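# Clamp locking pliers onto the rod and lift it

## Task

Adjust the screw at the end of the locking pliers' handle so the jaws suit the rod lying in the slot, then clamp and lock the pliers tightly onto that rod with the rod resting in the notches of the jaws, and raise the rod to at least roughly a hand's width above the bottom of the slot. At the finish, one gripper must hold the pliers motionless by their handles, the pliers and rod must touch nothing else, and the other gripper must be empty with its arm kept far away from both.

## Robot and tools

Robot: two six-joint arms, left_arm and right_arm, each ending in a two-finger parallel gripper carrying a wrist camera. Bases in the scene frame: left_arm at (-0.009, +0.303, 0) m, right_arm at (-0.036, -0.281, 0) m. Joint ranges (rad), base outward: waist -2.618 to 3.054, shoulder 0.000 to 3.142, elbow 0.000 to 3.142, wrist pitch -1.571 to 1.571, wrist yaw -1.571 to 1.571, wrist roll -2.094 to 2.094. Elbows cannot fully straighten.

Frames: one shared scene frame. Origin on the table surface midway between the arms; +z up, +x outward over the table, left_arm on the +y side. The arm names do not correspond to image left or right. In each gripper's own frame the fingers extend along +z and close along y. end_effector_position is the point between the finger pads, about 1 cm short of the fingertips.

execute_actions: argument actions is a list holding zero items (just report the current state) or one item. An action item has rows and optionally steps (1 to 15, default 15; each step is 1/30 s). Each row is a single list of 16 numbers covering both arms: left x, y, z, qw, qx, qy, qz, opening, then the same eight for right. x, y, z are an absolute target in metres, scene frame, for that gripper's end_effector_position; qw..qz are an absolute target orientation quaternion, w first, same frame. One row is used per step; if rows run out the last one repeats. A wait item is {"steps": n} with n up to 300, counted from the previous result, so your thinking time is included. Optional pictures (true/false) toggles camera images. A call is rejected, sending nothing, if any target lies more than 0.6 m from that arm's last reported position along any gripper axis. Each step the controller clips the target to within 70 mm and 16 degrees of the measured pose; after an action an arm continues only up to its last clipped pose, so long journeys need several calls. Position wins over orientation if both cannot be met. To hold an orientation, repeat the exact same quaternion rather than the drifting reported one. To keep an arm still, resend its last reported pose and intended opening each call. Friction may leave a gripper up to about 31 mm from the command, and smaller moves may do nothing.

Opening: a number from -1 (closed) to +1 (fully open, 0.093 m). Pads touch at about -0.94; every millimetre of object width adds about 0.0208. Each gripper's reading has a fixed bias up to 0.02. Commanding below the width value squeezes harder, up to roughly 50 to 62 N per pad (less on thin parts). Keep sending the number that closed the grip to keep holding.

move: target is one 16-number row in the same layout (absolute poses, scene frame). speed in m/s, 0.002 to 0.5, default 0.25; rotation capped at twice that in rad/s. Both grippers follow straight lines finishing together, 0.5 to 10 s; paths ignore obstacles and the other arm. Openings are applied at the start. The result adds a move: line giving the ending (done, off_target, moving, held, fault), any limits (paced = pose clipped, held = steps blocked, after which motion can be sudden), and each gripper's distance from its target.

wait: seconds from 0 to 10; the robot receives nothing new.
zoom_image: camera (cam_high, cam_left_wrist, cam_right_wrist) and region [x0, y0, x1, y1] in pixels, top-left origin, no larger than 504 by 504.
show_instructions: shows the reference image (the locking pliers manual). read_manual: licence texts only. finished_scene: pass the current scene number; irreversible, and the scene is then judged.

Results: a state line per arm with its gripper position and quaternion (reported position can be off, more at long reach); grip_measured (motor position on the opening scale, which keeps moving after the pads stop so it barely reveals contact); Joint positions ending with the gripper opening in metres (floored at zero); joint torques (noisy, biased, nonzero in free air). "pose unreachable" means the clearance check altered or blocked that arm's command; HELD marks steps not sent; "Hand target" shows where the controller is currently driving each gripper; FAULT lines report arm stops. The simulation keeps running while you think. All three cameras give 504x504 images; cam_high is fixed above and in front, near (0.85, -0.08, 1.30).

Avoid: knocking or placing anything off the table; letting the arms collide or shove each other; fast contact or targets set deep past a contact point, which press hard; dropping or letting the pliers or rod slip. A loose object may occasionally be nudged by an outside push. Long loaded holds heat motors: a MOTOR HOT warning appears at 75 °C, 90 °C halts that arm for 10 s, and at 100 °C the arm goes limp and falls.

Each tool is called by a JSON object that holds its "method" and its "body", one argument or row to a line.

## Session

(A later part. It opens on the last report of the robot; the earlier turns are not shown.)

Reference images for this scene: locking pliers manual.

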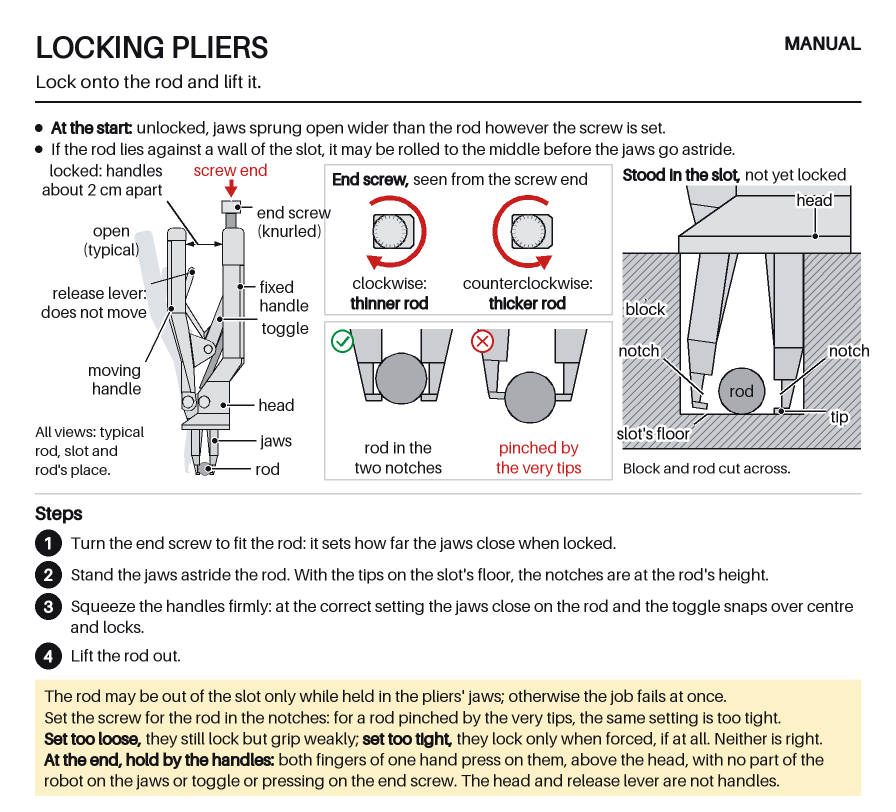

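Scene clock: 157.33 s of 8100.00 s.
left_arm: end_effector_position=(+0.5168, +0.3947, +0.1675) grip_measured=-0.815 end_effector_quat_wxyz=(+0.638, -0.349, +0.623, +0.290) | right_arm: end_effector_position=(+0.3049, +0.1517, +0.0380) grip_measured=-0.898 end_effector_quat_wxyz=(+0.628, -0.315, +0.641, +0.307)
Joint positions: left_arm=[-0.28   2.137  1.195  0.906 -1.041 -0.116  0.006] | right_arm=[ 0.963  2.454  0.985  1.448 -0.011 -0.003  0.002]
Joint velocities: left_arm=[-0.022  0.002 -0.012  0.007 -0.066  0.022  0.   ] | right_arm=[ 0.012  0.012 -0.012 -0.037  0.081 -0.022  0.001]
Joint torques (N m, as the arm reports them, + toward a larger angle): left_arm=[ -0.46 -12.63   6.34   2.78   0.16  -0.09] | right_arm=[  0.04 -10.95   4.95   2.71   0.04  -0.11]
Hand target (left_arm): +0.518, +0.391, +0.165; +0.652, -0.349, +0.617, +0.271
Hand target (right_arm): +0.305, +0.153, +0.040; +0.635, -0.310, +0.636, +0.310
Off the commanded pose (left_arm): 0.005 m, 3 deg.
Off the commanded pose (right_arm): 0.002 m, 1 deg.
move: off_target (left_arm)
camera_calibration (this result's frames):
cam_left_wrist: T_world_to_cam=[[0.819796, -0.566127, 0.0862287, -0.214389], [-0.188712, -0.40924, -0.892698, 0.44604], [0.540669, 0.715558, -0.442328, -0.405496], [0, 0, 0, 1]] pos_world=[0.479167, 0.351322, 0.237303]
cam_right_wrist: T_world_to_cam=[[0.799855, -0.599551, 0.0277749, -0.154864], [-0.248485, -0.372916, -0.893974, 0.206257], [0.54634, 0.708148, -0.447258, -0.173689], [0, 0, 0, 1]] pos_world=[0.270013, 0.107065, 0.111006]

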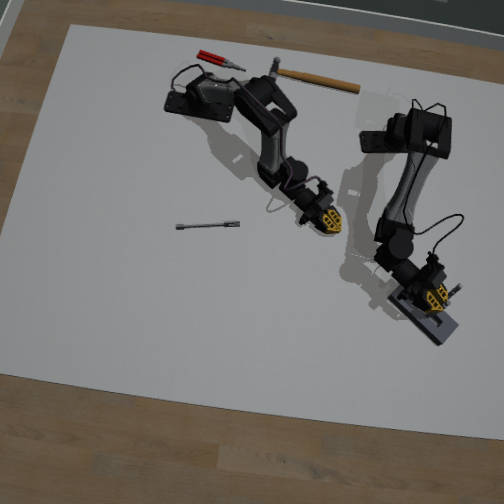

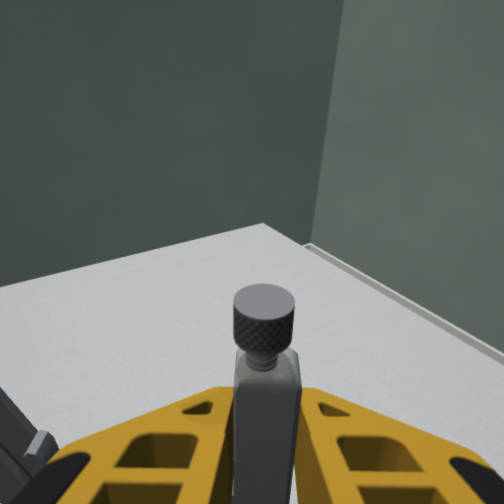

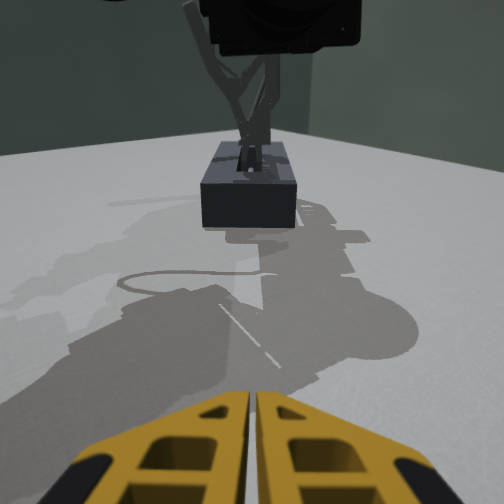

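In the slot. Continue down.

{"method": "move", "body": {
  "target": [0.518,0.391,0.143,0.653,-0.348,0.6154,0.2706,-0.97,0.305,0.153,0.036,0.6355,-0.31,0.6355,0.31,-0.9],
  "speed": 0.025
}}

{"method": "zoom_image", "body": {
  "camera": "cam_right_wrist",
  "region": [170, 60, 350, 300]
}}

Scene clock: 160.70 s of 8100.00 s.
left_arm: end_effector_position=(+0.5156, +0.3957, +0.1572) grip_measured=-0.815 end_effector_quat_wxyz=(+0.645, -0.354, +0.612, +0.290) | right_arm: end_effector_position=(+0.3042, +0.1508, +0.0328) grip_measured=-0.899 end_effector_quat_wxyz=(+0.627, -0.316, +0.642, +0.307)
Joint positions: left_arm=[-0.28   2.179  1.182  0.998 -1.051 -0.102  0.006] | right_arm=[ 0.963  2.47   0.985  1.461 -0.011 -0.003  0.002]
Joint velocities: left_arm=[ 0.002 -0.012 -0.007  0.081 -0.066  0.007  0.001] | right_arm=[ 0.002  0.007 -0.046 -0.022  0.022  0.051 -0.   ]
Joint torques (N m, as the arm reports them, + toward a larger angle): left_arm=[ -0.54 -11.19   5.85   2.55   0.26  -0.25] | right_arm=[  0.03 -11.03   5.26   2.71   0.    -0.12]
Hand target (left_arm): +0.518, +0.391, +0.143; +0.652, -0.349, +0.616, +0.271
Hand target (right_arm): +0.305, +0.153, +0.036; +0.635, -0.310, +0.636, +0.310
Off the commanded pose (left_arm): 0.015 m, 3 deg.
Off the commanded pose (right_arm): 0.004 m, 1 deg.
move: off_target (left_arm)
camera_calibration (this result's frames):
cam_left_wrist: T_world_to_cam=[[0.822585, -0.558835, 0.105155, -0.219261], [-0.16143, -0.406807, -0.899137, 0.42295], [0.545247, 0.722642, -0.424846, -0.417987], [0, 0, 0, 1]] pos_world=[0.476545, 0.351583, 0.225766]
cam_right_wrist: T_world_to_cam=[[0.799672, -0.599797, 0.0277118, -0.154659], [-0.250103, -0.374695, -0.892778, 0.201858], [0.545869, 0.706998, -0.449645, -0.17457], [0, 0, 0, 1]] pos_world=[0.269454, 0.106292, 0.106006]

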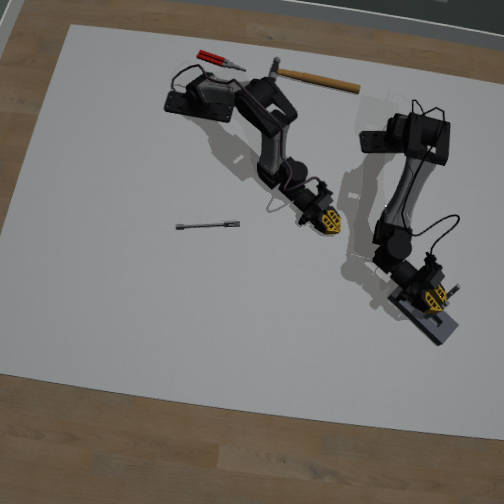

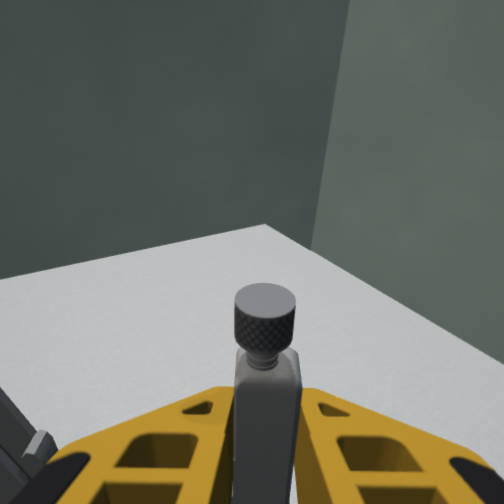

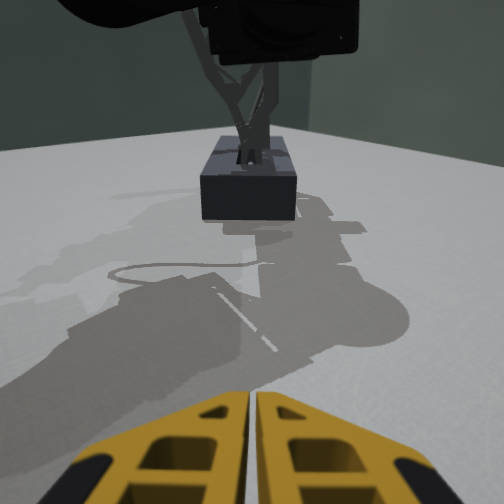

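Region (170, 60, 350, 300) of cam_right_wrist's 504x504 image, scaled by 2.100, with more detail than that image has; it fills the left 378 columns of this view, and the rest is white.

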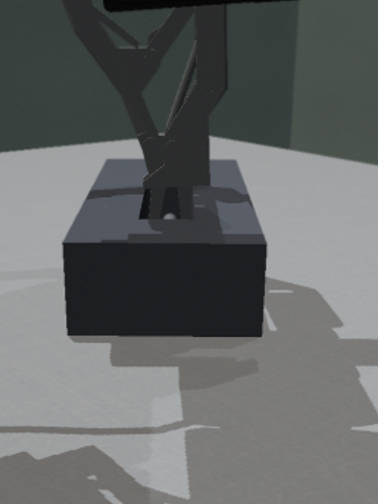

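{"method": "move", "body": {
  "target": [0.516,0.395,0.157,0.645,-0.354,0.612,0.29,-0.35,0.305,0.153,0.055,0.6355,-0.31,0.6355,0.31,-0.9],
  "speed": 0.05
}}

{"method": "move", "body": {
  "target": [0.488,0.358,0.157,0.6355,-0.31,0.6355,0.31,-0.35,0.305,0.153,0.055,0.6355,-0.31,0.6355,0.31,-0.9],
  "speed": 0.08
}}

{"method": "move", "body": {
  "target": [0.466,0.376,0.150,0.6355,-0.31,0.6355,0.31,1,0.305,0.153,0.055,0.6355,-0.31,0.6355,0.31,-0.9],
  "speed": 0.08
}}

Scene clock: 165.53 s of 8100.00 s.
left_arm: end_effector_position=(+0.5152, +0.3958, +0.1572) grip_measured=-0.351 end_effector_quat_wxyz=(+0.645, -0.354, +0.612, +0.291) | right_arm: end_effector_position=(+0.3058, +0.1527, +0.0478) grip_measured=-0.899 end_effector_quat_wxyz=(+0.634, -0.313, +0.636, +0.310)
Joint positions: left_arm=[-0.28   2.179  1.181  1.    -1.052 -0.1    0.028] | right_arm=[ 0.963  2.435  0.985  1.445 -0.011 -0.003  0.002]
Joint velocities: left_arm=[-0.012 -0.002 -0.002 -0.022 -0.037  0.022  0.001] | right_arm=[-0.012  0.007 -0.002 -0.051  0.007  0.022  0.   ]
Joint torques (N m, as the arm reports them, + toward a larger angle): left_arm=[ -0.45 -13.68   8.13   2.07  -0.13   0.04] | right_arm=[  0.1  -14.15   4.05   2.33   0.    -0.11]
Hand target (left_arm): +0.516, +0.395, +0.157; +0.645, -0.354, +0.612, +0.290
Hand target (right_arm): +0.305, +0.153, +0.055; +0.636, -0.310, +0.635, +0.310
Off the commanded pose (left_arm): 0.001 m, 0 deg.
Off the commanded pose (right_arm): 0.007 m, 0 deg.
move: done
camera_calibration (this result's frames):
cam_left_wrist: T_world_to_cam=[[0.82348, -0.557682, 0.104263, -0.219672], [-0.161178, -0.406161, -0.899475, 0.422666], [0.543968, 0.723895, -0.424352, -0.417818], [0, 0, 0, 1]] pos_world=[0.4763, 0.351619, 0.225779]
cam_right_wrist: T_world_to_cam=[[0.799327, -0.600232, 0.0282376, -0.154993], [-0.239047, -0.360749, -0.901508, 0.21123], [0.551301, 0.71385, -0.43184, -0.173658], [0, 0, 0, 1]] pos_world=[0.270122, 0.107135, 0.11981]

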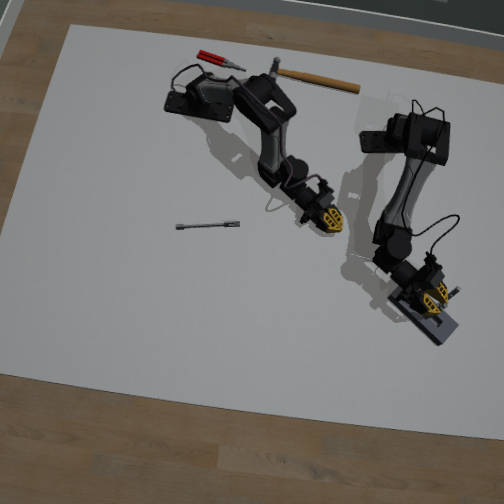

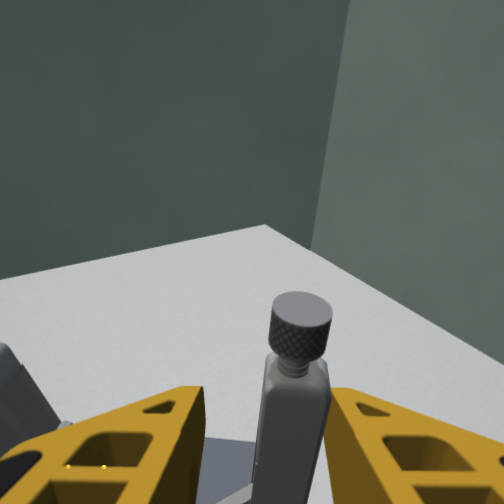

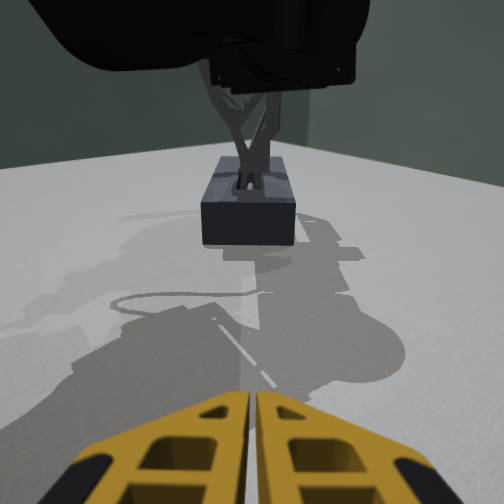

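Scene clock: 166.53 s of 8100.00 s.
left_arm: end_effector_position=(+0.4950, +0.3587, +0.1575) grip_measured=-0.351 end_effector_quat_wxyz=(+0.638, -0.315, +0.634, +0.304) | right_arm: end_effector_position=(+0.3058, +0.1527, +0.0474) grip_measured=-0.899 end_effector_quat_wxyz=(+0.633, -0.313, +0.637, +0.309)
Joint positions: left_arm=[-0.367  2.119  1.079  1.037 -1.097 -0.018  0.028] | right_arm=[ 0.963  2.435  0.985  1.444 -0.011 -0.003  0.002]
Joint velocities: left_arm=[ 0.007 -0.007 -0.012 -0.022 -0.022  0.007 -0.001] | right_arm=[ 0.002  0.007  0.007  0.007  0.022 -0.11   0.   ]
Joint torques (N m, as the arm reports them, + toward a larger angle): left_arm=[ -0.71 -14.22   4.95   2.22  -0.16   0.12] | right_arm=[  0.06 -14.14   4.02   2.32   0.    -0.11]
Hand target (left_arm): +0.489, +0.358, +0.157; +0.635, -0.311, +0.636, +0.309
Hand target (right_arm): +0.305, +0.153, +0.055; +0.636, -0.310, +0.635, +0.310
Off the commanded pose (left_arm): 0.007 m, 1 deg.
Off the commanded pose (right_arm): 0.008 m, 0 deg.
move: done
camera_calibration (this result's frames):
cam_left_wrist: T_world_to_cam=[[0.803373, -0.595191, 0.0184173, -0.18685], [-0.240617, -0.35276, -0.904248, 0.425534], [0.544697, 0.722017, -0.426611, -0.379125], [0, 0, 0, 1]] pos_world=[0.459009, 0.312635, 0.226491]
cam_right_wrist: T_world_to_cam=[[0.799354, -0.600198, 0.0281975, -0.154994], [-0.239901, -0.361827, -0.900849, 0.21129], [0.550891, 0.713332, -0.433216, -0.173546], [0, 0, 0, 1]] pos_world=[0.270189, 0.107219, 0.119528]

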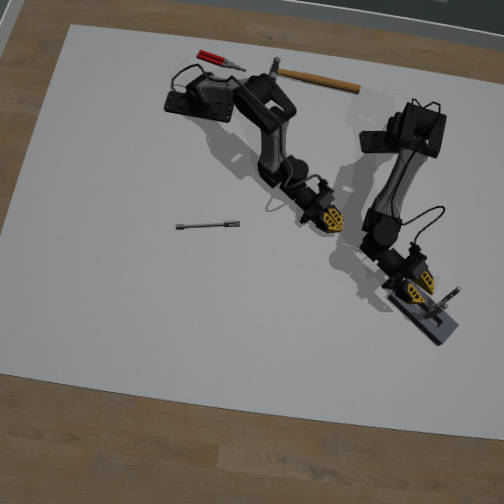

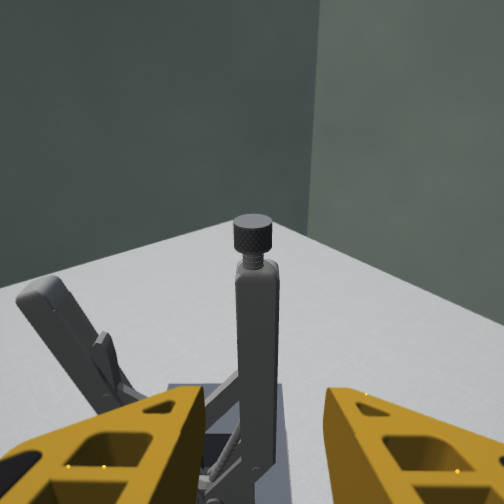

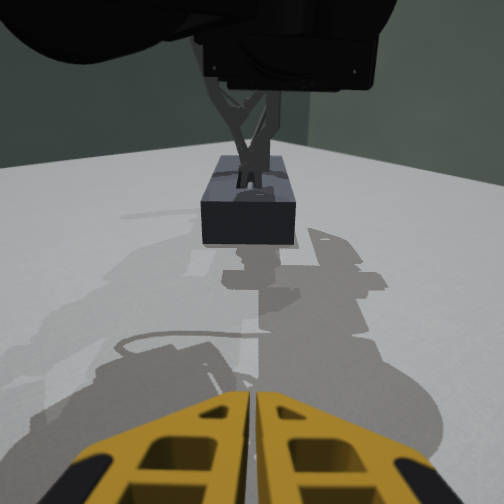

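Scene clock: 167.43 s of 8100.00 s.
left_arm: end_effector_position=(+0.4715, +0.3721, +0.1496) grip_measured=+1.000 end_effector_quat_wxyz=(+0.637, -0.313, +0.634, +0.308) | right_arm: end_effector_position=(+0.3058, +0.1527, +0.0474) grip_measured=-0.899 end_effector_quat_wxyz=(+0.633, -0.313, +0.637, +0.309)
Joint positions: left_arm=[-0.345  2.076  0.953  1.123 -1.076 -0.008  0.093] | right_arm=[ 0.963  2.435  0.985  1.444 -0.011 -0.003  0.002]
Joint velocities: left_arm=[ 0.007 -0.007 -0.007  0.051 -0.007 -0.007  0.   ] | right_arm=[-0.002 -0.022 -0.002  0.051  0.081  0.007 -0.   ]
Joint torques (N m, as the arm reports them, + toward a larger angle): left_arm=[  0.16 -13.48   4.61   2.19  -0.07   0.11] | right_arm=[  0.05 -14.16   3.99   2.33   0.    -0.11]
Hand target (left_arm): +0.466, +0.376, +0.150; +0.635, -0.310, +0.636, +0.311
Hand target (right_arm): +0.305, +0.153, +0.055; +0.636, -0.310, +0.635, +0.310
Off the commanded pose (left_arm): 0.007 m, 0 deg.
Off the commanded pose (right_arm): 0.008 m, 0 deg.
move: done
camera_calibration (this result's frames):
cam_left_wrist: T_world_to_cam=[[0.804579, -0.593746, 0.0108719, -0.159749], [-0.244578, -0.347996, -0.905031, 0.417685], [0.541142, 0.725509, -0.425208, -0.379213], [0, 0, 0, 1]] pos_world=[0.435895, 0.325625, 0.21851]
cam_right_wrist: T_world_to_cam=[[0.799354, -0.600198, 0.0281975, -0.154994], [-0.239901, -0.361827, -0.900849, 0.21129], [0.550891, 0.713332, -0.433216, -0.173546], [0, 0, 0, 1]] pos_world=[0.270189, 0.107219, 0.119528]

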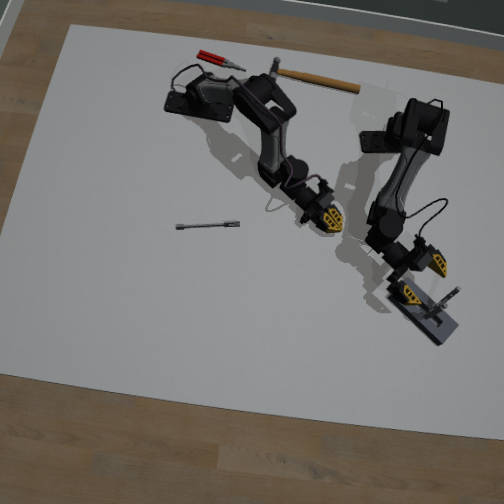

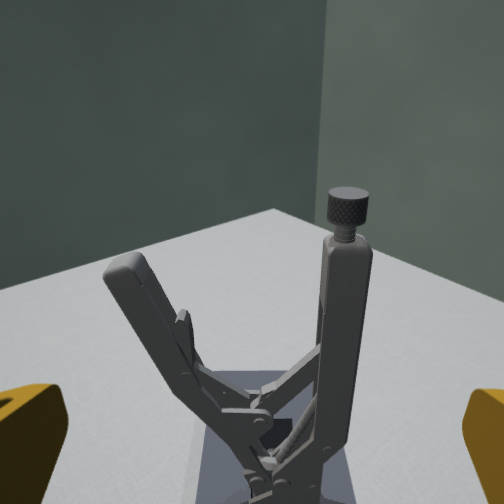

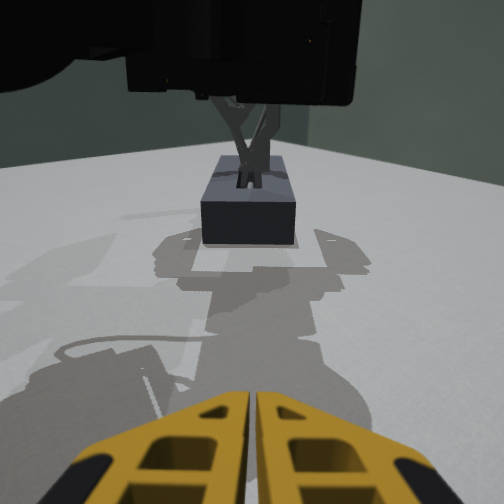

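{"method": "move", "body": {
  "target": [0.499,0.420,0.150,0.6355,-0.31,0.6355,0.31,1,0.305,0.153,0.046,0.6355,-0.31,0.6355,0.31,-0.9],
  "speed": 0.08
}}

Scene clock: 171.83 s of 8100.00 s.
left_arm: end_effector_position=(+0.4921, +0.4191, +0.1539) grip_measured=+1.000 end_effector_quat_wxyz=(+0.640, -0.314, +0.630, +0.308) | right_arm: end_effector_position=(+0.3058, +0.1527, +0.0473) grip_measured=-0.899 end_effector_quat_wxyz=(+0.633, -0.313, +0.637, +0.309)
Joint positions: left_arm=[-0.22   2.113  1.03   1.097 -0.954 -0.001  0.093] | right_arm=[ 0.963  2.435  0.985  1.443 -0.011 -0.003  0.002]
Joint velocities: left_arm=[ 0.007 -0.007 -0.002 -0.037 -0.007 -0.066  0.   ] | right_arm=[-0.012 -0.007 -0.017 -0.066  0.007 -0.037  0.001]
Joint torques (N m, as the arm reports them, + toward a larger angle): left_arm=[ -0.04 -10.95   9.87   2.05  -0.07   0.11] | right_arm=[  0.08 -11.22   4.59   2.61   0.    -0.11]
Hand target (left_arm): +0.498, +0.420, +0.151; +0.637, -0.309, +0.635, +0.311
Hand target (right_arm): +0.305, +0.153, +0.046; +0.635, -0.310, +0.636, +0.310
Off the commanded pose (left_arm): 0.008 m, 1 deg.
Off the commanded pose (right_arm): 0.002 m, 0 deg.
move: done
camera_calibration (this result's frames):
cam_left_wrist: T_world_to_cam=[[0.806063, -0.59162, 0.0157881, -0.150949], [-0.23584, -0.345563, -0.908276, 0.438063], [0.54281, 0.728404, -0.418073, -0.425796], [0, 0, 0, 1]] pos_world=[0.456114, 0.372225, 0.222251]
cam_right_wrist: T_world_to_cam=[[0.799361, -0.60019, 0.0281875, -0.154994], [-0.240115, -0.362096, -0.900684, 0.211305], [0.550788, 0.713203, -0.43356, -0.173518], [0, 0, 0, 1]] pos_world=[0.270206, 0.10724, 0.119458]

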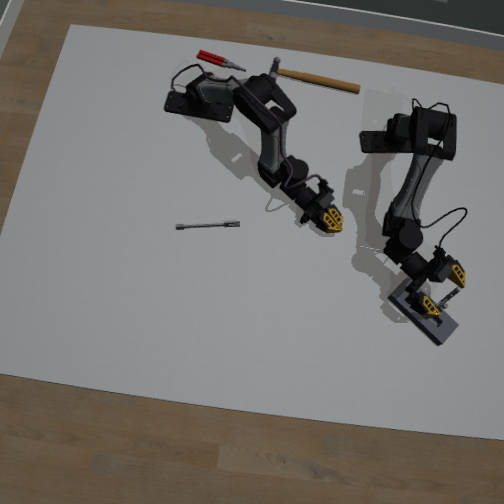

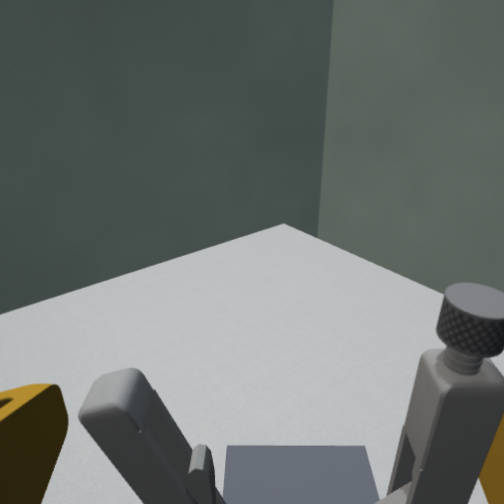

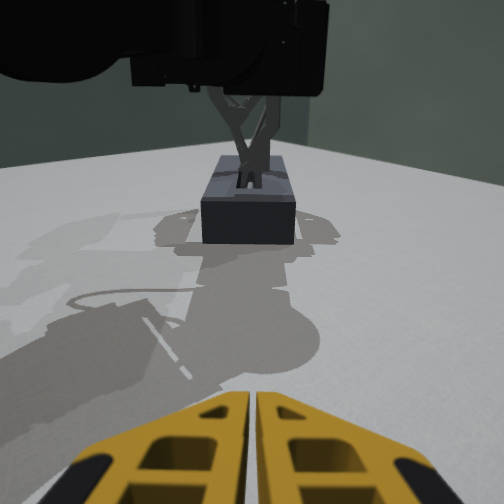

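{"method": "move", "body": {
  "target": [0.506,0.412,0.150,0.6355,-0.31,0.6355,0.31,0.62,0.305,0.153,0.046,0.6355,-0.31,0.6355,0.31,-0.9],
  "speed": 0.04
}}

{"method": "move", "body": {
  "target": [0.511,0.407,0.148,0.6355,-0.31,0.6355,0.31,0.35,0.305,0.153,0.046,0.6355,-0.31,0.6355,0.31,-0.9],
  "speed": 0.04
}}

Scene clock: 176.17 s of 8100.00 s.
left_arm: end_effector_position=(+0.4971, +0.4207, +0.1542) grip_measured=+0.627 end_effector_quat_wxyz=(+0.634, -0.317, +0.630, +0.317) | right_arm: end_effector_position=(+0.3058, +0.1527, +0.0473) grip_measured=-0.899 end_effector_quat_wxyz=(+0.633, -0.313, +0.637, +0.309)
Joint positions: left_arm=[-0.22   2.129  1.067  1.071 -0.974  0.004  0.075] | right_arm=[ 0.963  2.435  0.985  1.443 -0.011 -0.003  0.002]
Joint velocities: left_arm=[ 0.007 -0.007  0.007 -0.022  0.007 -0.066 -0.001] | right_arm=[-0.002  0.002  0.017  0.007  0.095  0.095  0.   ]
Joint torques (N m, as the arm reports them, + toward a larger angle): left_arm=[ -1.36 -10.74  10.01   2.03  -0.01  -0.02] | right_arm=[  0.08 -11.17   4.59   2.61   0.01  -0.11]
Hand target (left_arm): +0.506, +0.412, +0.150; +0.635, -0.310, +0.636, +0.310
Hand target (right_arm): +0.305, +0.153, +0.046; +0.635, -0.310, +0.636, +0.310
Off the commanded pose (left_arm): 0.013 m, 1 deg.
Off the commanded pose (right_arm): 0.002 m, 0 deg.
move: off_target (left_arm)
camera_calibration (this result's frames):
cam_left_wrist: T_world_to_cam=[[0.817542, -0.575833, 0.00636405, -0.164915], [-0.237384, -0.347055, -0.907305, 0.441399], [0.524665, 0.740249, -0.420425, -0.425165], [0, 0, 0, 1]] pos_world=[0.462675, 0.372954, 0.222783]
cam_right_wrist: T_world_to_cam=[[0.799361, -0.60019, 0.0281875, -0.154994], [-0.240115, -0.362096, -0.900684, 0.211305], [0.550788, 0.713203, -0.43356, -0.173518], [0, 0, 0, 1]] pos_world=[0.270206, 0.10724, 0.119458]

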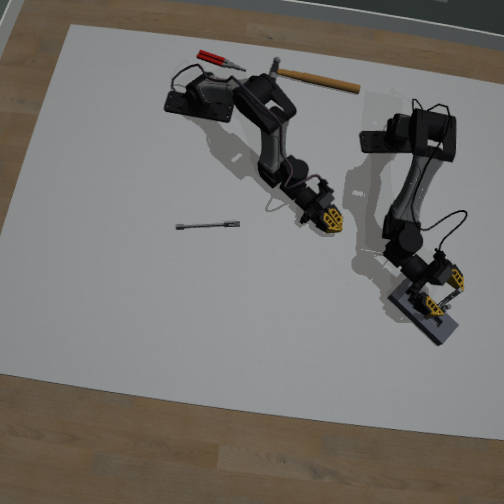

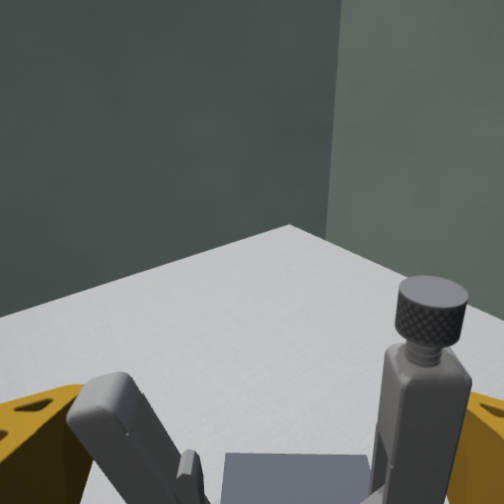

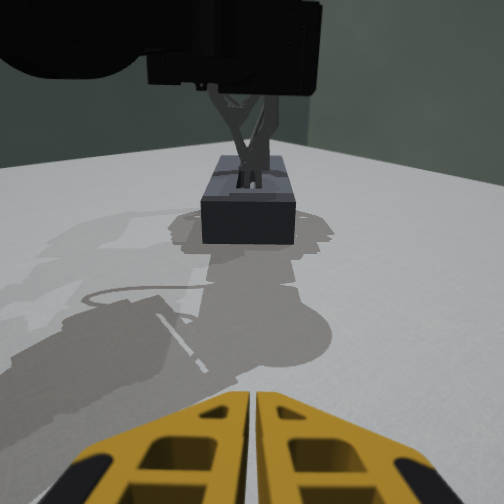

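Scene clock: 176.90 s of 8100.00 s.
left_arm: end_effector_position=(+0.4981, +0.4186, +0.1542) grip_measured=+0.422 end_effector_quat_wxyz=(+0.629, -0.321, +0.627, +0.328) | right_arm: end_effector_position=(+0.3058, +0.1527, +0.0473) grip_measured=-0.899 end_effector_quat_wxyz=(+0.633, -0.313, +0.637, +0.309)
Joint positions: left_arm=[-0.23   2.142  1.088  1.067 -1.008  0.018  0.065] | right_arm=[ 0.963  2.435  0.985  1.443 -0.011 -0.003  0.002]
Joint velocities: left_arm=[-0.007 -0.007 -0.007  0.125  0.051  0.007 -0.001] | right_arm=[-0.012  0.007 -0.002  0.007  0.022 -0.037 -0.   ]
Joint torques (N m, as the arm reports them, + toward a larger angle): left_arm=[ -1.31 -10.45  10.32   2.     0.26  -0.18] | right_arm=[  0.08 -11.21   4.59   2.61   0.    -0.1 ]
Hand target (left_arm): +0.510, +0.407, +0.148; +0.635, -0.310, +0.636, +0.310
Hand target (right_arm): +0.305, +0.153, +0.046; +0.635, -0.310, +0.636, +0.310
Off the commanded pose (left_arm): 0.018 m, 3 deg.
Off the commanded pose (right_arm): 0.002 m, 0 deg.
move: off_target (left_arm)
camera_calibration (this result's frames):
cam_left_wrist: T_world_to_cam=[[0.830984, -0.556281, -0.00419068, -0.180117], [-0.236211, -0.346016, -0.908007, 0.439996], [0.503657, 0.755529, -0.418933, -0.420287], [0, 0, 0, 1]] pos_world=[0.465287, 0.369589, 0.222692]
cam_right_wrist: T_world_to_cam=[[0.799361, -0.60019, 0.0281875, -0.154994], [-0.240115, -0.362096, -0.900684, 0.211305], [0.550788, 0.713203, -0.43356, -0.173518], [0, 0, 0, 1]] pos_world=[0.270206, 0.10724, 0.119458]

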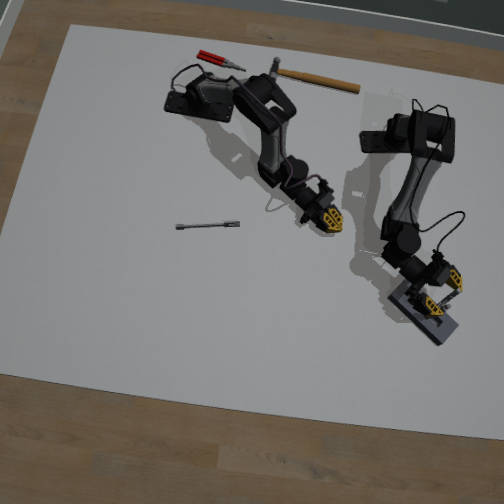

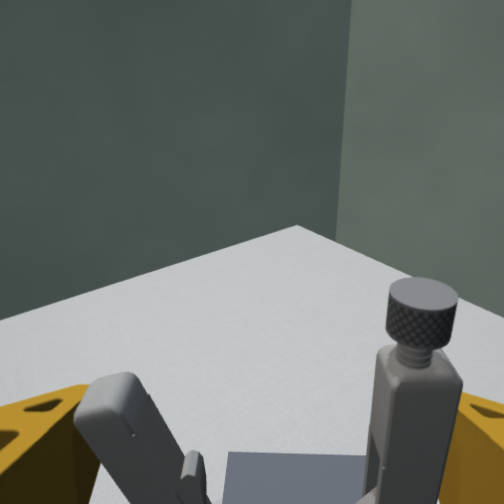

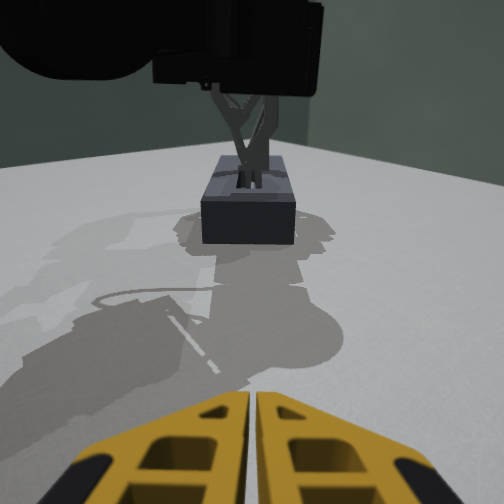

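{"method": "move", "body": {
  "target": [0.500,0.416,0.154,0.6355,-0.31,0.6355,0.31,1,0.305,0.153,0.046,0.6355,-0.31,0.6355,0.31,-0.9],
  "speed": 0.04
}}

{"method": "move", "body": {
  "target": [0.500,0.412,0.215,0.6355,-0.31,0.6355,0.31,1,0.305,0.153,0.046,0.6355,-0.31,0.6355,0.31,-0.9],
  "speed": 0.1
}}

Scene clock: 192.63 s of 8100.00 s.
left_arm: end_effector_position=(+0.5033, +0.4149, +0.1542) grip_measured=+1.000 end_effector_quat_wxyz=(+0.636, -0.311, +0.632, +0.314) | right_arm: end_effector_position=(+0.3058, +0.1527, +0.0473) grip_measured=-0.899 end_effector_quat_wxyz=(+0.633, -0.313, +0.637, +0.309)
Joint positions: left_arm=[-0.23   2.142  1.089  1.065 -0.97   0.011  0.093] | right_arm=[ 0.963  2.435  0.985  1.443 -0.011 -0.003  0.002]
Joint velocities: left_arm=[-0.002 -0.007 -0.002  0.037  0.051 -0.037  0.   ] | right_arm=[-0.027  0.002 -0.012 -0.037 -0.007  0.007  0.001]
Joint torques (N m, as the arm reports them, + toward a larger angle): left_arm=[  0.08 -14.63   5.6    2.14   0.04  -0.06] | right_arm=[  0.01 -11.22   4.63   2.62   0.01  -0.11]
Hand target (left_arm): +0.500, +0.416, +0.154; +0.636, -0.310, +0.635, +0.310
Hand target (right_arm): +0.305, +0.153, +0.046; +0.635, -0.310, +0.636, +0.310
Off the commanded pose (left_arm): 0.003 m, 1 deg.
Off the commanded pose (right_arm): 0.002 m, 0 deg.
move: done
camera_calibration (this result's frames):
cam_left_wrist: T_world_to_cam=[[0.809369, -0.587299, 0.00146396, -0.163657], [-0.245183, -0.340155, -0.907844, 0.441916], [0.533674, 0.734421, -0.419307, -0.42636], [0, 0, 0, 1]] pos_world=[0.468347, 0.367332, 0.222654]
cam_right_wrist: T_world_to_cam=[[0.799361, -0.60019, 0.0281875, -0.154994], [-0.240115, -0.362096, -0.900684, 0.211305], [0.550788, 0.713203, -0.43356, -0.173518], [0, 0, 0, 1]] pos_world=[0.270206, 0.10724, 0.119458]

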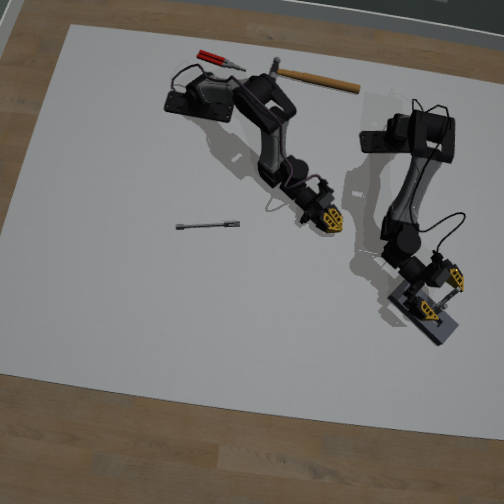

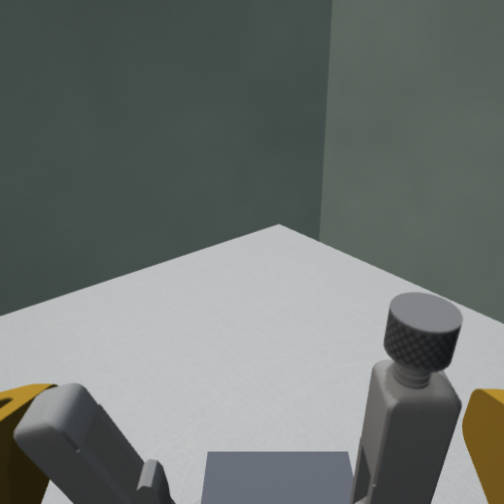

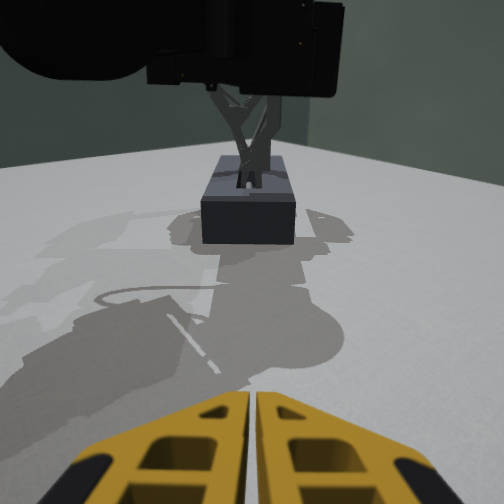

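Scene clock: 193.83 s of 8100.00 s.
left_arm: end_effector_position=(+0.4957, +0.4153, +0.2046) grip_measured=+1.000 end_effector_quat_wxyz=(+0.627, -0.307, +0.641, +0.319) | right_arm: end_effector_position=(+0.3058, +0.1527, +0.0473) grip_measured=-0.899 end_effector_quat_wxyz=(+0.633, -0.313, +0.637, +0.309)
Joint positions: left_arm=[-0.23   1.978  1.109  0.852 -0.97   0.009  0.093] | right_arm=[ 0.963  2.435  0.985  1.443 -0.011 -0.003  0.002]
Joint velocities: left_arm=[-0.012 -0.002  0.002 -0.037 -0.037 -0.022  0.   ] | right_arm=[ 0.007 -0.017  0.002  0.022  0.007  0.066 -0.001]
Joint torques (N m, as the arm reports them, + toward a larger angle): left_arm=[ -0.79 -13.33  10.72   2.01  -0.08  -0.07] | right_arm=[  0.07 -11.22   4.55   2.62   0.    -0.11]
Hand target (left_arm): +0.499, +0.412, +0.215; +0.636, -0.310, +0.635, +0.310
Hand target (right_arm): +0.305, +0.153, +0.046; +0.635, -0.310, +0.636, +0.310
Off the commanded pose (left_arm): 0.012 m, 2 deg.
Off the commanded pose (right_arm): 0.002 m, 0 deg.
move: off_target (left_arm)
camera_calibration (this result's frames):
cam_left_wrist: T_world_to_cam=[[0.809102, -0.587291, -0.021037, -0.152634], [-0.269928, -0.339601, -0.901005, 0.496649], [0.522008, 0.734684, -0.433299, -0.392925], [0, 0, 0, 1]] pos_world=[0.462666, 0.367698, 0.274019]
cam_right_wrist: T_world_to_cam=[[0.799361, -0.60019, 0.0281875, -0.154994], [-0.240115, -0.362096, -0.900684, 0.211305], [0.550788, 0.713203, -0.43356, -0.173518], [0, 0, 0, 1]] pos_world=[0.270206, 0.10724, 0.119458]

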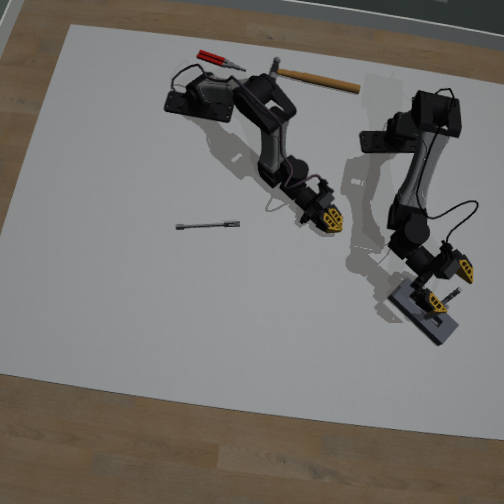

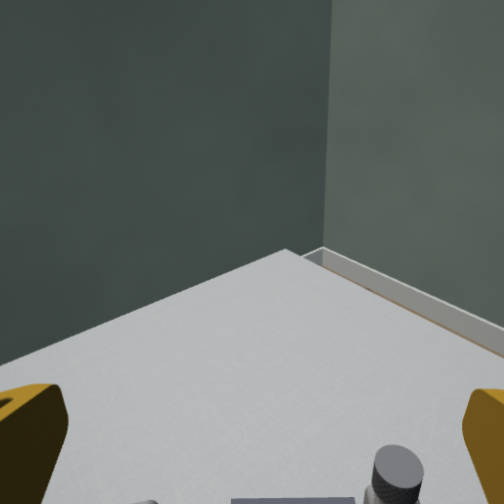

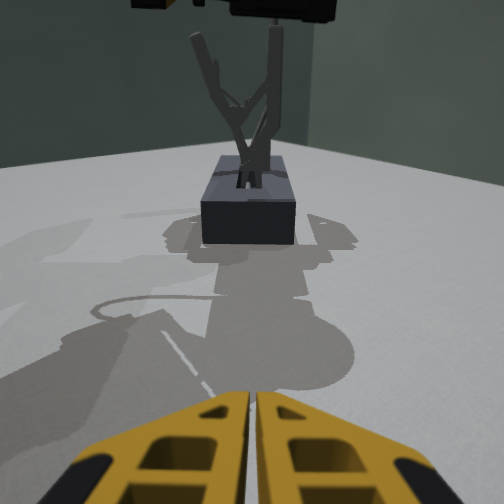

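{"method": "move", "body": {
  "target": [0.526,0.400,0.225,0.470,0.296,0.814,-0.171,-0.3,0.305,0.153,0.046,0.6355,-0.31,0.6355,0.31,-0.9],
  "speed": 0.5
}}

Scene clock: 205.87 s of 8100.00 s.
left_arm: end_effector_position=(+0.5253, +0.3985, +0.2264) grip_measured=-0.299 end_effector_quat_wxyz=(+0.475, +0.302, +0.811, -0.161) | right_arm: end_effector_position=(+0.3058, +0.1527, +0.0473) grip_measured=-0.899 end_effector_quat_wxyz=(+0.633, -0.313, +0.637, +0.309)
Joint positions: left_arm=[ 0.243  2.152  2.047 -0.798  0.886  0.805  0.031] | right_arm=[ 0.963  2.435  0.985  1.443 -0.011 -0.003  0.002]
Joint velocities: left_arm=[-0.007 -0.007 -0.007 -0.037  0.037  0.007 -0.   ] | right_arm=[ 0.002  0.007 -0.012 -0.022  0.022 -0.066 -0.001]
Joint torques (N m, as the arm reports them, + toward a larger angle): left_arm=[  0.16 -12.97  11.81   1.51   0.45   0.12] | right_arm=[ -0.01 -11.2    4.6    2.61   0.01  -0.11]
Hand target (left_arm): +0.527, +0.401, +0.224; +0.474, +0.303, +0.810, -0.164
Hand target (right_arm): +0.305, +0.153, +0.046; +0.635, -0.310, +0.636, +0.310
Off the commanded pose (left_arm): 0.002 m, 1 deg.
Off the commanded pose (right_arm): 0.002 m, 0 deg.
move: done
camera_calibration (this result's frames):
cam_left_wrist: T_world_to_cam=[[-0.623107, -0.781304, -0.0360832, 0.647113], [-0.626589, 0.526266, -0.574831, 0.287038], [0.468107, -0.335572, -0.817476, 0.155137], [0, 0, 0, 1]] pos_world=[0.510455, 0.406593, 0.315169]
cam_right_wrist: T_world_to_cam=[[0.799361, -0.60019, 0.0281875, -0.154994], [-0.240115, -0.362096, -0.900684, 0.211305], [0.550788, 0.713203, -0.43356, -0.173518], [0, 0, 0, 1]] pos_world=[0.270206, 0.10724, 0.119458]

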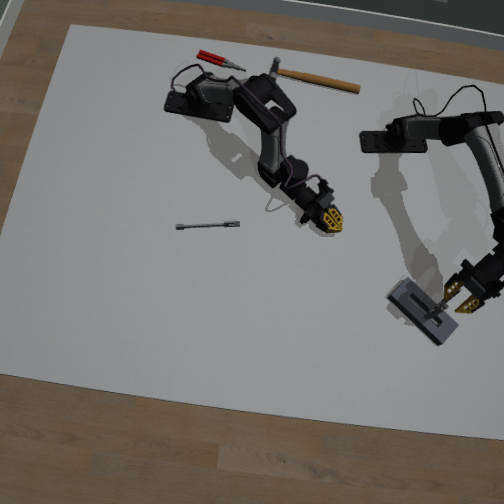

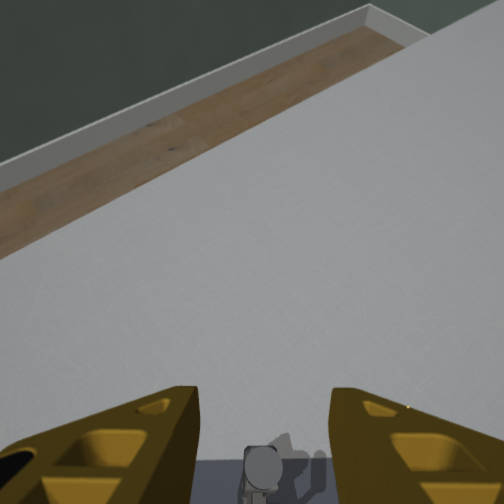

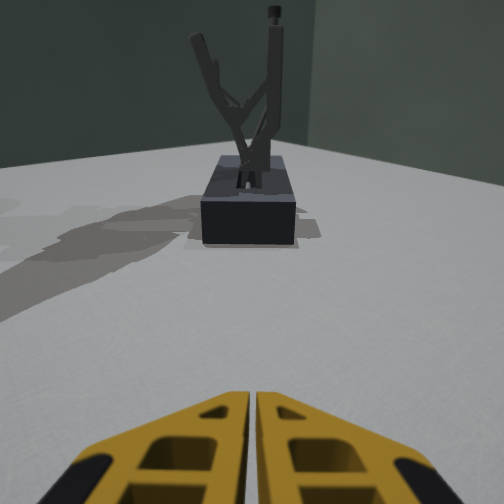

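{"method": "execute_actions", "body": {
  "actions": []
}}

Scene clock: 219.47 s of 8100.00 s.
left_arm: end_effector_position=(+0.5248, +0.3982, +0.2260) grip_measured=-0.299 end_effector_quat_wxyz=(+0.474, +0.302, +0.811, -0.162) | right_arm: end_effector_position=(+0.3058, +0.1527, +0.0473) grip_measured=-0.899 end_effector_quat_wxyz=(+0.633, -0.313, +0.637, +0.309)
Joint positions: left_arm=[ 0.243  2.152  2.047 -0.802  0.887  0.808  0.031] | right_arm=[ 0.963  2.435  0.985  1.443 -0.011 -0.003  0.002]
Joint velocities: left_arm=[-0.007 -0.007 -0.012 -0.066 -0.051  0.037  0.   ] | right_arm=[ 0.007 -0.007  0.002 -0.066 -0.051  0.007 -0.   ]
Joint torques (N m, as the arm reports them, + toward a larger angle): left_arm=[  0.08 -13.13  11.82   1.49   0.49   0.16] | right_arm=[  0.04 -11.21   4.61   2.61   0.    -0.11]
Hand target (left_arm): +0.527, +0.401, +0.224; +0.474, +0.303, +0.810, -0.164
Hand target (right_arm): +0.305, +0.153, +0.046; +0.635, -0.310, +0.636, +0.310
Off the commanded pose (left_arm): 0.002 m, 1 deg.
Off the commanded pose (right_arm): 0.002 m, 0 deg.
Steps of this call (steps 1 to 408: nothing new was sent). Readings (end_effector_position):
1: left_arm (+0.5252, +0.3985, +0.2263) | right_arm (+0.3058, +0.1527, +0.0473)
2: left_arm (+0.5251, +0.3984, +0.2262) | right_arm (+0.3058, +0.1527, +0.0473)
4: left_arm (+0.5250, +0.3983, +0.2262) | right_arm (+0.3058, +0.1527, +0.0473)
8: left_arm (+0.5249, +0.3983, +0.2260) | right_arm (+0.3058, +0.1527, +0.0473)
408: the state above
camera_calibration (this result's frames):
cam_left_wrist: T_world_to_cam=[[-0.624266, -0.780463, -0.0342059, 0.646372], [-0.627275, 0.526872, -0.573526, 0.286421], [0.465638, -0.336576, -0.818473, 0.156869], [0, 0, 0, 1]] pos_world=[0.510129, 0.406361, 0.314773]
cam_right_wrist: T_world_to_cam=[[0.799361, -0.60019, 0.0281875, -0.154994], [-0.240115, -0.362096, -0.900684, 0.211305], [0.550788, 0.713203, -0.43356, -0.173518], [0, 0, 0, 1]] pos_world=[0.270206, 0.10724, 0.119458]

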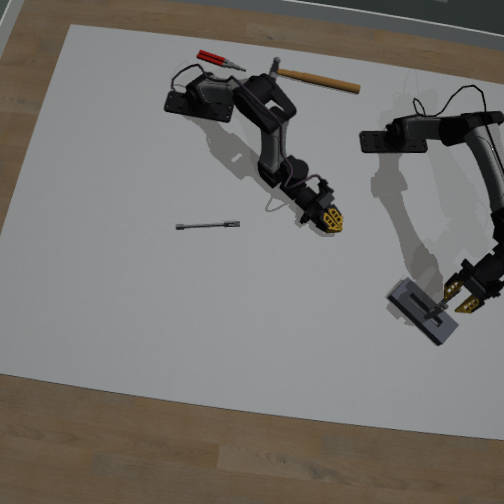

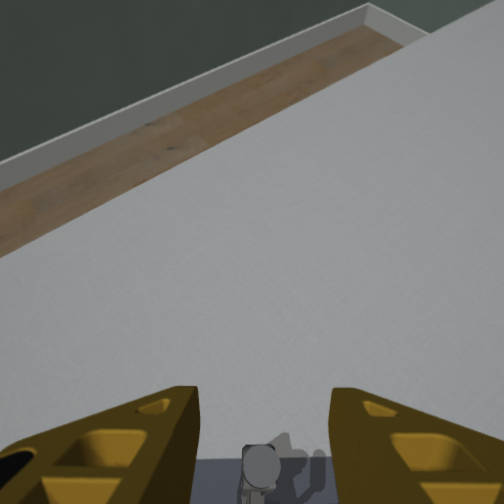

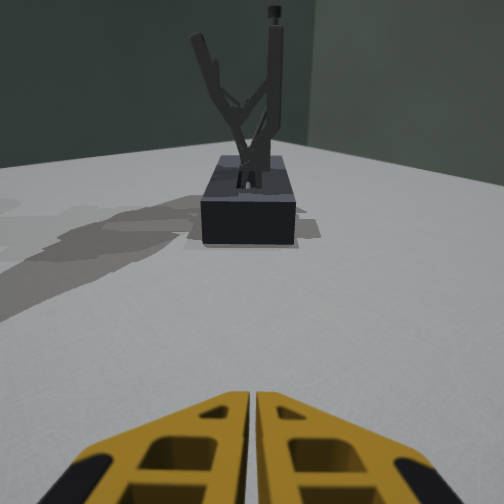

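{"method": "move", "body": {
  "target": [0.526,0.400,0.180,0.470,0.296,0.814,-0.171,-0.3,0.305,0.153,0.046,0.6355,-0.31,0.6355,0.31,-0.9],
  "speed": 0.05
}}

Scene clock: 227.50 s of 8100.00 s.
left_arm: end_effector_position=(+0.5277, +0.3994, +0.1944) grip_measured=-0.299 end_effector_quat_wxyz=(+0.476, +0.303, +0.810, -0.161) | right_arm: end_effector_position=(+0.3058, +0.1527, +0.0473) grip_measured=-0.899 end_effector_quat_wxyz=(+0.633, -0.313, +0.637, +0.309)
Joint positions: left_arm=[ 0.243  2.152  1.918 -0.667  0.887  0.808  0.031] | right_arm=[ 0.963  2.435  0.985  1.443 -0.011 -0.003  0.002]
Joint velocities: left_arm=[ 0.002  0.012  0.007  0.007 -0.022  0.022  0.001] | right_arm=[ 0.007 -0.022  0.012 -0.037 -0.007 -0.037 -0.001]
Joint torques (N m, as the arm reports them, + toward a larger angle): left_arm=[ -0.04 -13.58   6.91   1.73   0.44  -0.02] | right_arm=[  0.04 -11.24   4.58   2.61   0.    -0.11]
Hand target (left_arm): +0.527, +0.400, +0.180; +0.470, +0.296, +0.814, -0.171
Hand target (right_arm): +0.305, +0.153, +0.046; +0.635, -0.310, +0.636, +0.310
Off the commanded pose (left_arm): 0.014 m, 2 deg.
Off the commanded pose (right_arm): 0.002 m, 0 deg.
move: off_target (left_arm)
camera_calibration (this result's frames):
cam_left_wrist: T_world_to_cam=[[-0.62424, -0.780234, -0.0394871, 0.648964], [-0.623876, 0.52829, -0.575924, 0.267551], [0.470216, -0.33488, -0.816549, 0.126615], [0, 0, 0, 1]] pos_world=[0.512491, 0.4074, 0.283102]
cam_right_wrist: T_world_to_cam=[[0.799361, -0.60019, 0.0281875, -0.154994], [-0.240115, -0.362096, -0.900684, 0.211305], [0.550788, 0.713203, -0.43356, -0.173518], [0, 0, 0, 1]] pos_world=[0.270206, 0.10724, 0.119458]

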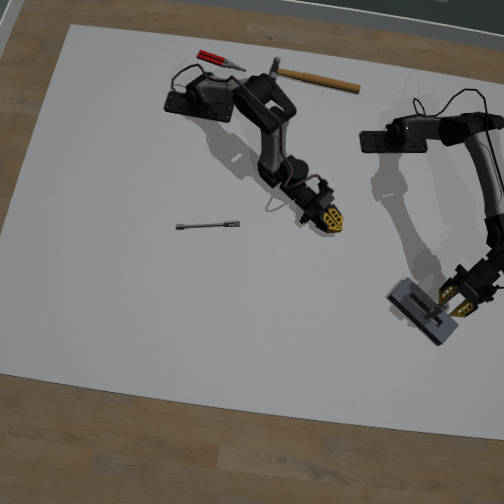

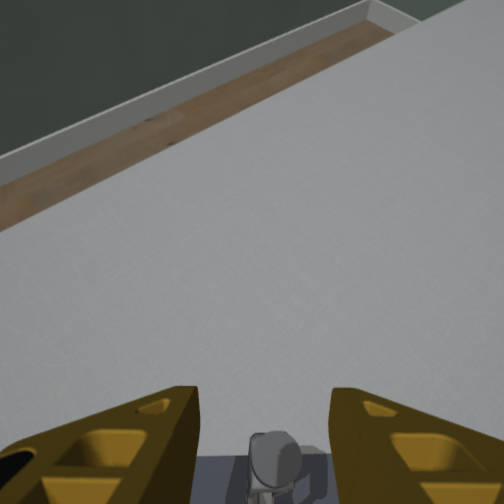

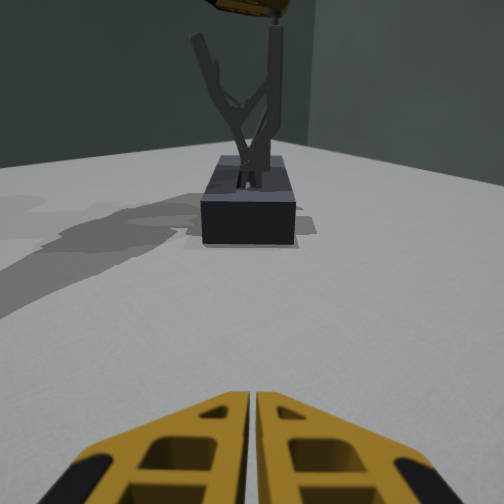

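{"method": "zoom_image", "body": {
  "camera": "cam_right_wrist",
  "region": [180, 0, 340, 80]
}}

Region (180, 0, 340, 80) of cam_right_wrist's 504x504 image, scaled by 3.150, with more detail than that image has.

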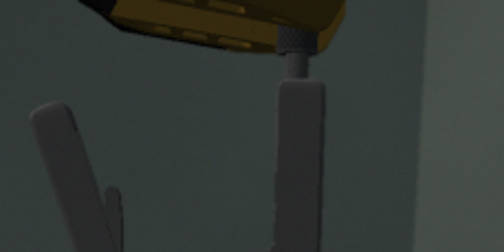

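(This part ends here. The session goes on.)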